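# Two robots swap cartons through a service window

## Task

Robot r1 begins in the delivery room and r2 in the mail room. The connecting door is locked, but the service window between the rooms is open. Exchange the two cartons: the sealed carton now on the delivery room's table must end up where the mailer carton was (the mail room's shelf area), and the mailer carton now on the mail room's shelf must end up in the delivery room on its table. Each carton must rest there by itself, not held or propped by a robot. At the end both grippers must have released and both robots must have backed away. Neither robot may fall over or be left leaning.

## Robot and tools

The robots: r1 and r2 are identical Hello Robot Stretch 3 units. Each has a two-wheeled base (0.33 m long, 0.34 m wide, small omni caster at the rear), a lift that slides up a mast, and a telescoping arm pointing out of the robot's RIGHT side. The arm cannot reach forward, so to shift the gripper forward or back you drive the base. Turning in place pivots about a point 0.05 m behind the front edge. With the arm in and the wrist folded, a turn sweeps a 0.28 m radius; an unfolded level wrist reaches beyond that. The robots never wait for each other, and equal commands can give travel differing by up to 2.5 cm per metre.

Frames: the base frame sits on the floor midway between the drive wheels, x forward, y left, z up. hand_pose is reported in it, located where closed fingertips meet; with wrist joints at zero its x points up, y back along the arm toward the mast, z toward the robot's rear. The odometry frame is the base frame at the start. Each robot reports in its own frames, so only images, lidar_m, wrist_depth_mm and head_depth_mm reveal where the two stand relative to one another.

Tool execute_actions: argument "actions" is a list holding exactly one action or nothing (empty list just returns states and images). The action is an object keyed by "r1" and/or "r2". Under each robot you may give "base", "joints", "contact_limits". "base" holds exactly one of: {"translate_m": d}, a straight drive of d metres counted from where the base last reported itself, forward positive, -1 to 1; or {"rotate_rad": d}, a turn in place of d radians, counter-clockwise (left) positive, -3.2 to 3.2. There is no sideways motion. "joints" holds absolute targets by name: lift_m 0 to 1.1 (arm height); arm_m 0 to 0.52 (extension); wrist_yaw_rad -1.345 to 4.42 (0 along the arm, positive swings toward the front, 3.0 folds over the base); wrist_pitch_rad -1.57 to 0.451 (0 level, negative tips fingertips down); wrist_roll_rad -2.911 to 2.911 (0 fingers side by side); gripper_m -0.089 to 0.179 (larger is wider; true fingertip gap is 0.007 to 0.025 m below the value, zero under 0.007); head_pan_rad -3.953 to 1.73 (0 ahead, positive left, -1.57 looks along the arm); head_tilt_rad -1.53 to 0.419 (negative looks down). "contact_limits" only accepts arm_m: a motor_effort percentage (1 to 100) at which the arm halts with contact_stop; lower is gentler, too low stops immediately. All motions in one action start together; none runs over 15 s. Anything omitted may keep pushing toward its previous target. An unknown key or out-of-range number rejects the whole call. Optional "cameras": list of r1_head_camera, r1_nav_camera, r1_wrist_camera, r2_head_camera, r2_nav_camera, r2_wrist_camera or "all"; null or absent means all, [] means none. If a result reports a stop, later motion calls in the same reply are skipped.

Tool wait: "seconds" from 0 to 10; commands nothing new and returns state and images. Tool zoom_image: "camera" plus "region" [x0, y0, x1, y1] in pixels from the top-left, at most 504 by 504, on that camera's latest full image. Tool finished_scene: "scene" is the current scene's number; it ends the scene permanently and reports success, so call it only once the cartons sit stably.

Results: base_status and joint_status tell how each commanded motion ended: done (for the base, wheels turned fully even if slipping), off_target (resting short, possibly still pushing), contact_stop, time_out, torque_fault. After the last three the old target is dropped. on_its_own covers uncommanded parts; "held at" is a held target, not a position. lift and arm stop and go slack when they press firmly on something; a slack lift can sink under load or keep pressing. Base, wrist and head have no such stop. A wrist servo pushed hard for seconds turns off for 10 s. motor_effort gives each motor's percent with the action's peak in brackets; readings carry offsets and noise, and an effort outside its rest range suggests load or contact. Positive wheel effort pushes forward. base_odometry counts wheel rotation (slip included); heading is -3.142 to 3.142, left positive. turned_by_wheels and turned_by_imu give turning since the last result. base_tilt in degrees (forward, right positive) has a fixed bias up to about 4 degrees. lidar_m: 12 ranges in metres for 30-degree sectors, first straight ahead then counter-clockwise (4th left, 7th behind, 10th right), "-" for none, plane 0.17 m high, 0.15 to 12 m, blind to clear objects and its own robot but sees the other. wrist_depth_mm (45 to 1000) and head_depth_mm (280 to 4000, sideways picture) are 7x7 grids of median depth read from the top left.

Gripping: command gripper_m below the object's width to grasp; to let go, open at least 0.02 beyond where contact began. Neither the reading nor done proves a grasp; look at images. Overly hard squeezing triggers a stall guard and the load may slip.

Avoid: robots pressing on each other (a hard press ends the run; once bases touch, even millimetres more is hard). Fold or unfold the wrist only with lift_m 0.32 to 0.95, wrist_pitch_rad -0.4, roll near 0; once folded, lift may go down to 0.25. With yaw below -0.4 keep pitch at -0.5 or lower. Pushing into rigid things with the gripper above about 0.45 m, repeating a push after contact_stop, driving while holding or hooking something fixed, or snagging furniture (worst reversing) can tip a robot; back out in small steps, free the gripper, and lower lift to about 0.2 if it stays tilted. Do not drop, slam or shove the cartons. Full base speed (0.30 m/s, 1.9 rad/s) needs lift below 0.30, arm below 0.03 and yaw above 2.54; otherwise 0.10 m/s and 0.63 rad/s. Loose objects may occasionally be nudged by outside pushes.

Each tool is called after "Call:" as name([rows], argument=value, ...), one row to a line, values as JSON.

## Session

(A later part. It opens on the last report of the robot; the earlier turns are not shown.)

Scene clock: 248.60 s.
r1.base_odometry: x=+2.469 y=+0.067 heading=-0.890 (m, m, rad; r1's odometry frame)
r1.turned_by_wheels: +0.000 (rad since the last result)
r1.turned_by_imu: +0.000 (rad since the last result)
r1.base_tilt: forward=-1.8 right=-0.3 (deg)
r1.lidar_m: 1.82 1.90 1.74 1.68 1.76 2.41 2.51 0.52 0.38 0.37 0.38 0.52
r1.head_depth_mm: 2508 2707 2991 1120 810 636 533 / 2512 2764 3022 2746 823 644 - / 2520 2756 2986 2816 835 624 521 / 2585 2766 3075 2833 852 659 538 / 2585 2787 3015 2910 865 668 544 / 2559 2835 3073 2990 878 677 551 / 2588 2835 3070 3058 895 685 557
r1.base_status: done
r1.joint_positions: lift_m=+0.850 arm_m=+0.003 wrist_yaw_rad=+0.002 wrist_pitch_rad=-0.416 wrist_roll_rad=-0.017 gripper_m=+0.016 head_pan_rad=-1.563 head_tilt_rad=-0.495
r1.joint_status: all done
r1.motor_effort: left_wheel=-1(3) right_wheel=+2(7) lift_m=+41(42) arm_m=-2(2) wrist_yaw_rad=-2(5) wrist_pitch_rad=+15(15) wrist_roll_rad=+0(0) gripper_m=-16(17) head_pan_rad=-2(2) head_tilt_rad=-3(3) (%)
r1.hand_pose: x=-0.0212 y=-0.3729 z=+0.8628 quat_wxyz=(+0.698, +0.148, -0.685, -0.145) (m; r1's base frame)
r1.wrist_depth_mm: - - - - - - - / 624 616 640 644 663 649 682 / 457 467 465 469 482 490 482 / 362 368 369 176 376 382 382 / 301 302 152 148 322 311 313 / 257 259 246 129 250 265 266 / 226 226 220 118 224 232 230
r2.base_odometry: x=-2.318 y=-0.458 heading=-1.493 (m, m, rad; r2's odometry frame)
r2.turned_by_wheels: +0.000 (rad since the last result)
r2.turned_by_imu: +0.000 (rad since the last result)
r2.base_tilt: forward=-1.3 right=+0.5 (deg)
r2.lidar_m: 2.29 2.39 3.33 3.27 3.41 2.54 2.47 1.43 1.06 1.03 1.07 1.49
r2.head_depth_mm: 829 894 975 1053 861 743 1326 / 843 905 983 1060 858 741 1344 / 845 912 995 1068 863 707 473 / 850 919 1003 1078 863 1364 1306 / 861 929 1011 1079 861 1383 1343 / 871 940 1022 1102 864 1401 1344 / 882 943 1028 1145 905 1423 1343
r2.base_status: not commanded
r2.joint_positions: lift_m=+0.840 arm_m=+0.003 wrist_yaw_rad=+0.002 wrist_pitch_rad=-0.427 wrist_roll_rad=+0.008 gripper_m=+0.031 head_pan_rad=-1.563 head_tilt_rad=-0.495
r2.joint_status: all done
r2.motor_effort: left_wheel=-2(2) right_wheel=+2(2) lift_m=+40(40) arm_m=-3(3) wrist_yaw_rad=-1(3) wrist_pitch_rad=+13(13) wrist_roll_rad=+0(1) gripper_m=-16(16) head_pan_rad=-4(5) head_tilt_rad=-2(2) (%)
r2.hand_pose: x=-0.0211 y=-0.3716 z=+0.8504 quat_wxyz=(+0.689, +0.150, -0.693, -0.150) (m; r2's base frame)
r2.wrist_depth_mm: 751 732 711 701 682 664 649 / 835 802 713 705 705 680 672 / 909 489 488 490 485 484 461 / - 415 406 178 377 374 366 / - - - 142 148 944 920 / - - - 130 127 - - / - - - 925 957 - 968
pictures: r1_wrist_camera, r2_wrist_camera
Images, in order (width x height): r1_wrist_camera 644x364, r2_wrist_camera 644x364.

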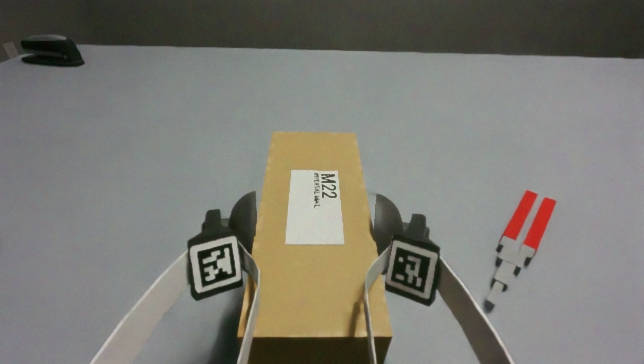

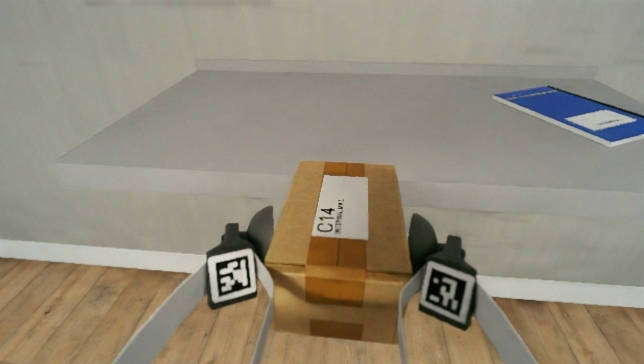

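Call:
execute_actions([
  {"r1":{"base":{"translate_m":0.25},"joints":{"arm_m":0.21}},"r2":{"joints":{"arm_m":0.40}}},
], cameras=[])

Call:
execute_actions([
  {"r1":{"joints":{"lift_m":0.79}},"r2":{"joints":{"lift_m":0.783}}},
], cameras=[])

Call:
execute_actions([
  {"r1":{"joints":{"gripper_m":0.15}},"r2":{"joints":{"gripper_m":0.15}}},
], cameras=[])

Call:
execute_actions([
  {"r1":{"joints":{"arm_m":0.003,"lift_m":0.88}},"r2":{"joints":{"arm_m":0.1,"lift_m":0.84}}},
], cameras=["r1_wrist_camera","r2_wrist_camera"])

Scene clock: 260.43 s.
r1.base_odometry: x=+2.626 y=-0.127 heading=-0.890 (m, m, rad; r1's odometry frame)
r1.turned_by_wheels: +0.000 (rad since the last result)
r1.turned_by_imu: +0.000 (rad since the last result)
r1.base_tilt: forward=-1.7 right=-0.3 (deg)
r1.lidar_m: 1.57 1.63 1.74 1.68 1.75 2.40 2.76 0.52 0.38 0.37 0.38 1.63
r1.head_depth_mm: 2529 2740 2958 1114 912 597 523 / 2519 2741 3005 1142 - 590 527 / 2554 2735 2973 2789 931 633 535 / 2580 2789 2983 2847 849 661 537 / 2583 2789 3030 2913 865 669 545 / 2608 2775 3044 2998 878 677 550 / 2588 2814 3068 3060 2057 687 556
r1.base_status: done
r1.joint_positions: lift_m=+0.850 arm_m=+0.210 wrist_yaw_rad=+0.000 wrist_pitch_rad=-0.416 wrist_roll_rad=-0.017 gripper_m=+0.016 head_pan_rad=-1.563 head_tilt_rad=-0.495
r1.joint_status: all done
r1.motor_effort: left_wheel=-1(4) right_wheel=+2(8) lift_m=+42(42) arm_m=+2(3) wrist_yaw_rad=+0(2) wrist_pitch_rad=+15(15) wrist_roll_rad=+0(0) gripper_m=-15(16) head_pan_rad=-3(2) head_tilt_rad=-3(2) (%)
r1.hand_pose: x=-0.0214 y=-0.5794 z=+0.8628 quat_wxyz=(+0.698, +0.148, -0.685, -0.145) (m; r1's base frame)
r1.wrist_depth_mm: - - - - - - - / - 579 633 - - - - / 462 471 468 465 475 482 484 / 366 367 369 175 370 376 381 / 301 300 153 148 323 312 314 / 255 256 246 128 248 264 266 / 224 225 217 118 223 230 231
r2.base_odometry: x=-2.318 y=-0.458 heading=-1.493 (m, m, rad; r2's odometry frame)
r2.turned_by_wheels: +0.000 (rad since the last result)
r2.turned_by_imu: +0.000 (rad since the last result)
r2.base_tilt: forward=-1.4 right=+0.6 (deg)
r2.lidar_m: 2.29 2.40 3.33 3.27 3.41 2.54 2.46 1.42 1.06 1.03 1.07 1.49
r2.head_depth_mm: 831 891 973 1049 - 1344 1327 / 839 902 983 1044 795 741 1344 / 847 908 997 1055 797 744 1342 / 851 922 1004 1070 858 1372 1345 / 860 929 1014 1086 861 1386 1342 / 866 932 1022 1104 862 1397 1343 / 878 952 1029 1136 898 1431 1337
r2.base_status: not commanded
r2.joint_positions: lift_m=+0.840 arm_m=+0.400 wrist_yaw_rad=+0.000 wrist_pitch_rad=-0.427 wrist_roll_rad=+0.008 gripper_m=+0.031 head_pan_rad=-1.563 head_tilt_rad=-0.495
r2.joint_status: all done
r2.motor_effort: left_wheel=-1(2) right_wheel=+2(2) lift_m=+40(40) arm_m=+3(3) wrist_yaw_rad=+0(1) wrist_pitch_rad=+13(13) wrist_roll_rad=+0(0) gripper_m=-15(16) head_pan_rad=-3(4) head_tilt_rad=-2(2) (%)
r2.hand_pose: x=-0.0214 y=-0.7680 z=+0.8504 quat_wxyz=(+0.689, +0.149, -0.693, -0.150) (m; r2's base frame)
r2.wrist_depth_mm: 371 361 353 345 337 329 320 / 408 397 387 374 369 354 346 / 452 433 420 408 397 387 375 / 371 367 367 179 350 365 361 / 298 298 309 142 148 295 294 / 250 249 - 130 127 248 246 / 214 214 214 203 207 213 211
pictures: none
No camera images: the call's "cameras" was empty. Leave "cameras" out to get every camera's image.

Scene clock: 261.80 s.
r1.base_odometry: x=+2.626 y=-0.127 heading=-0.890 (m, m, rad; r1's odometry frame)
r1.turned_by_wheels: +0.000 (rad since the last result)
r1.turned_by_imu: +0.000 (rad since the last result)
r1.base_tilt: forward=-1.8 right=-0.3 (deg)
r1.lidar_m: 1.57 1.64 1.74 1.68 1.75 2.41 2.76 0.52 0.38 0.37 0.38 1.62
r1.head_depth_mm: 2510 2709 2935 1112 842 - 509 / 2523 2745 3001 1143 860 - 514 / 2515 2754 3007 2787 875 633 530 / 2572 2724 3007 2872 847 660 538 / 2552 2795 3015 2960 862 669 543 / 2601 2809 3069 2988 878 675 550 / 2613 2810 3056 3074 2059 684 555
r1.base_status: not commanded
r1.joint_positions: lift_m=+0.790 arm_m=+0.210 wrist_yaw_rad=+0.000 wrist_pitch_rad=-0.411 wrist_roll_rad=-0.017 gripper_m=+0.016 head_pan_rad=-1.563 head_tilt_rad=-0.495
r1.joint_status: all done
r1.motor_effort: left_wheel=-1(1) right_wheel=+2(2) lift_m=+24(34) arm_m=+2(2) wrist_yaw_rad=+0(1) wrist_pitch_rad=+12(15) wrist_roll_rad=+0(0) gripper_m=-16(17) head_pan_rad=-2(2) head_tilt_rad=-3(3) (%)
r1.hand_pose: x=-0.0214 y=-0.5800 z=+0.8047 quat_wxyz=(+0.698, +0.146, -0.686, -0.143) (m; r1's base frame)
r1.wrist_depth_mm: - - - - - - - / 463 455 470 471 486 508 512 / 337 342 347 351 347 364 362 / 269 270 270 177 276 280 283 / 218 223 153 149 239 229 230 / 190 189 181 129 183 195 195 / 165 165 160 118 164 168 169
r2.base_odometry: x=-2.318 y=-0.458 heading=-1.493 (m, m, rad; r2's odometry frame)
r2.turned_by_wheels: +0.000 (rad since the last result)
r2.turned_by_imu: +0.000 (rad since the last result)
r2.base_tilt: forward=-1.2 right=+0.5 (deg)
r2.lidar_m: 2.29 2.39 3.34 3.26 3.40 2.54 2.46 1.43 1.06 1.03 1.07 1.49
r2.head_depth_mm: 831 898 970 1049 889 - 1297 / 839 904 988 1065 - 741 1329 / 848 914 993 1079 - 743 1338 / 853 921 1003 1077 860 1360 1334 / 857 929 1017 1080 863 1388 1333 / 865 936 1022 1097 864 1409 1331 / 874 946 1032 1142 899 1414 1344
r2.base_status: not commanded
r2.joint_positions: lift_m=+0.783 arm_m=+0.400 wrist_yaw_rad=+0.000 wrist_pitch_rad=-0.427 wrist_roll_rad=+0.008 gripper_m=+0.031 head_pan_rad=-1.563 head_tilt_rad=-0.495
r2.joint_status: all done
r2.motor_effort: left_wheel=-2(2) right_wheel=+2(2) lift_m=+22(34) arm_m=+3(3) wrist_yaw_rad=+1(0) wrist_pitch_rad=+13(13) wrist_roll_rad=+0(0) gripper_m=-16(16) head_pan_rad=-3(5) head_tilt_rad=-2(2) (%)
r2.hand_pose: x=-0.0214 y=-0.7679 z=+0.7940 quat_wxyz=(+0.689, +0.150, -0.693, -0.151) (m; r2's base frame)
r2.wrist_depth_mm: 372 362 354 345 337 328 320 / 404 396 387 373 364 355 348 / 357 355 355 351 351 348 347 / 271 270 270 178 256 267 264 / 219 217 226 142 148 215 216 / 182 183 - 130 127 181 180 / 157 157 156 148 152 155 155
pictures: none
No camera images: the call's "cameras" was empty. Leave "cameras" out to get every camera's image.

Scene clock: 263.63 s.
r1.base_odometry: x=+2.626 y=-0.127 heading=-0.890 (m, m, rad; r1's odometry frame)
r1.turned_by_wheels: +0.000 (rad since the last result)
r1.turned_by_imu: +0.000 (rad since the last result)
r1.base_tilt: forward=-1.8 right=-0.2 (deg)
r1.lidar_m: 1.57 1.64 1.75 1.68 1.75 2.42 2.76 0.52 0.38 0.37 0.38 1.63
r1.head_depth_mm: 2502 2719 2957 1120 842 - 509 / 2529 2735 3004 1140 863 - 514 / 2545 2763 3044 2767 875 632 532 / 2576 2802 2983 2856 853 660 539 / 2549 2788 3037 2895 862 668 544 / 2580 2769 3046 3013 881 676 550 / 2568 2841 3057 3035 2068 685 555
r1.base_status: not commanded
r1.joint_positions: lift_m=+0.790 arm_m=+0.210 wrist_yaw_rad=+0.000 wrist_pitch_rad=-0.408 wrist_roll_rad=-0.017 gripper_m=+0.150 head_pan_rad=-1.563 head_tilt_rad=-0.495
r1.joint_status: all done
r1.motor_effort: left_wheel=-1(1) right_wheel=+2(2) lift_m=+24(25) arm_m=+2(3) wrist_yaw_rad=+0(0) wrist_pitch_rad=+11(13) wrist_roll_rad=+0(0) gripper_m=-1(83) head_pan_rad=-2(2) head_tilt_rad=-3(3) (%)
r1.hand_pose: x=-0.0214 y=-0.5803 z=+0.8051 quat_wxyz=(+0.699, +0.145, -0.686, -0.142) (m; r1's base frame)
r1.wrist_depth_mm: - - - - - - - / 469 467 468 484 490 485 509 / 340 344 345 348 352 357 358 / 267 271 273 185 280 279 281 / 222 232 224 152 227 239 231 / - 185 186 129 193 - 197 / 165 165 158 119 164 169 169
r2.base_odometry: x=-2.318 y=-0.458 heading=-1.493 (m, m, rad; r2's odometry frame)
r2.turned_by_wheels: +0.000 (rad since the last result)
r2.turned_by_imu: +0.000 (rad since the last result)
r2.base_tilt: forward=-1.3 right=+0.5 (deg)
r2.lidar_m: 2.29 2.39 3.34 3.28 3.42 2.53 2.46 1.42 1.06 1.03 1.07 1.49
r2.head_depth_mm: 834 894 971 1048 896 - 1310 / 839 905 985 1065 - 744 1326 / 847 914 993 1076 - 744 1340 / 855 917 1006 1072 859 1371 1337 / 860 932 1008 1083 863 1366 1338 / 864 940 1025 1094 863 1409 1347 / 878 947 1027 1135 901 1434 1340
r2.base_status: not commanded
r2.joint_positions: lift_m=+0.783 arm_m=+0.400 wrist_yaw_rad=+0.000 wrist_pitch_rad=-0.421 wrist_roll_rad=+0.008 gripper_m=+0.150 head_pan_rad=-1.563 head_tilt_rad=-0.495
r2.joint_status: all done
r2.motor_effort: left_wheel=-2(2) right_wheel=+2(1) lift_m=+23(22) arm_m=+3(3) wrist_yaw_rad=+0(0) wrist_pitch_rad=+10(13) wrist_roll_rad=+0(0) gripper_m=+0(91) head_pan_rad=-4(5) head_tilt_rad=-2(2) (%)
r2.hand_pose: x=-0.0214 y=-0.7686 z=+0.7952 quat_wxyz=(+0.689, +0.148, -0.694, -0.149) (m; r2's base frame)
r2.wrist_depth_mm: 371 363 353 346 336 326 319 / 407 393 384 374 365 353 343 / 361 363 360 358 356 355 351 / 274 273 272 183 259 271 268 / 220 229 219 147 203 222 216 / 190 - 180 132 172 182 182 / - 158 158 149 153 155 159
pictures: none
No camera images: the call's "cameras" was empty. Leave "cameras" out to get every camera's image.

Scene clock: 267.07 s.
r1.base_odometry: x=+2.626 y=-0.127 heading=-0.890 (m, m, rad; r1's odometry frame)
r1.turned_by_wheels: +0.000 (rad since the last result)
r1.turned_by_imu: +0.000 (rad since the last result)
r1.base_tilt: forward=-1.7 right=-0.3 (deg)
r1.lidar_m: 1.57 1.63 1.74 1.68 1.75 2.42 2.76 0.52 0.38 0.37 0.38 1.63
r1.head_depth_mm: 2521 2722 2947 1119 811 654 537 / 2533 2750 3004 1140 821 662 - / 2557 2781 3021 2798 837 649 534 / 2551 2749 3052 2862 851 680 539 / 2576 2795 3031 2927 863 668 544 / 2570 2808 3068 3006 880 678 551 / 2619 2821 3049 3052 2073 687 556
r1.base_status: not commanded
r1.joint_positions: lift_m=+0.880 arm_m=+0.003 wrist_yaw_rad=+0.000 wrist_pitch_rad=-0.407 wrist_roll_rad=-0.017 gripper_m=+0.150 head_pan_rad=-1.563 head_tilt_rad=-0.495
r1.joint_status: all done
r1.motor_effort: left_wheel=-1(1) right_wheel=+2(2) lift_m=+40(42) arm_m=-2(1) wrist_yaw_rad=-1(1) wrist_pitch_rad=+10(11) wrist_roll_rad=+0(0) gripper_m=+1(1) head_pan_rad=-2(2) head_tilt_rad=-2(2) (%)
r1.hand_pose: x=-0.0214 y=-0.3740 z=+0.8949 quat_wxyz=(+0.699, +0.144, -0.686, -0.142) (m; r1's base frame)
r1.wrist_depth_mm: - - - - - - - / - 746 700 759 781 787 806 / - 532 542 549 558 561 571 / 422 425 428 371 435 434 445 / 345 365 352 358 354 375 362 / 305 291 298 303 305 - 308 / 254 258 261 262 263 263 267
r2.base_odometry: x=-2.318 y=-0.458 heading=-1.493 (m, m, rad; r2's odometry frame)
r2.turned_by_wheels: +0.000 (rad since the last result)
r2.turned_by_imu: +0.000 (rad since the last result)
r2.base_tilt: forward=-1.3 right=+0.4 (deg)
r2.lidar_m: 2.29 2.39 3.32 3.27 3.40 2.55 2.46 1.43 1.06 1.03 1.07 1.49
r2.head_depth_mm: 833 895 975 1046 861 718 - / 839 904 984 1056 861 718 - / 844 915 994 1068 835 - - / 856 922 1002 1070 862 1356 1307 / 862 933 1008 1088 862 1394 1337 / 865 940 1025 1098 863 1405 1336 / 873 946 1034 1137 899 1423 1347
r2.base_status: not commanded
r2.joint_positions: lift_m=+0.840 arm_m=+0.100 wrist_yaw_rad=+0.000 wrist_pitch_rad=-0.420 wrist_roll_rad=+0.008 gripper_m=+0.150 head_pan_rad=-1.563 head_tilt_rad=-0.495
r2.joint_status: all done
r2.motor_effort: left_wheel=-2(2) right_wheel=+1(1) lift_m=+39(41) arm_m=-3(2) wrist_yaw_rad=+1(1) wrist_pitch_rad=+9(10) wrist_roll_rad=+0(0) gripper_m=+0(0) head_pan_rad=-4(5) head_tilt_rad=-3(2) (%)
r2.hand_pose: x=-0.0214 y=-0.4694 z=+0.8519 quat_wxyz=(+0.689, +0.147, -0.694, -0.148) (m; r2's base frame)
r2.wrist_depth_mm: 666 642 628 606 599 582 562 / 737 698 669 647 636 621 605 / 797 495 496 435 491 489 472 / 380 374 377 375 373 375 371 / 338 329 317 315 302 307 299 / - - - - - 961 893 / - - - - - - 952
pictures: r1_wrist_camera, r2_wrist_camera
Images, in order (width x height): r1_wrist_camera 644x364, r2_wrist_camera 644x364.

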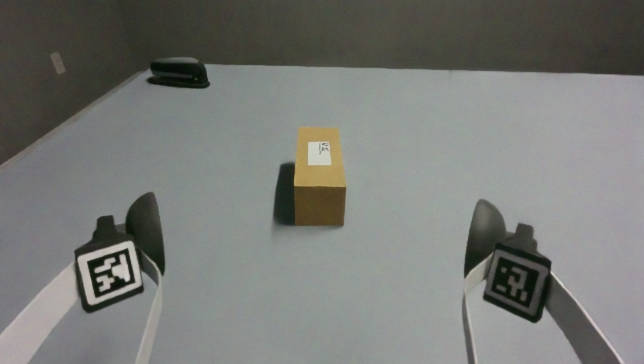

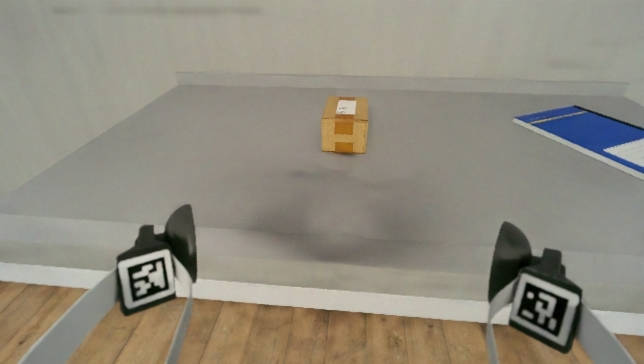

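Call:
finished_scene(scene=2)

The scene is finished: the task was done.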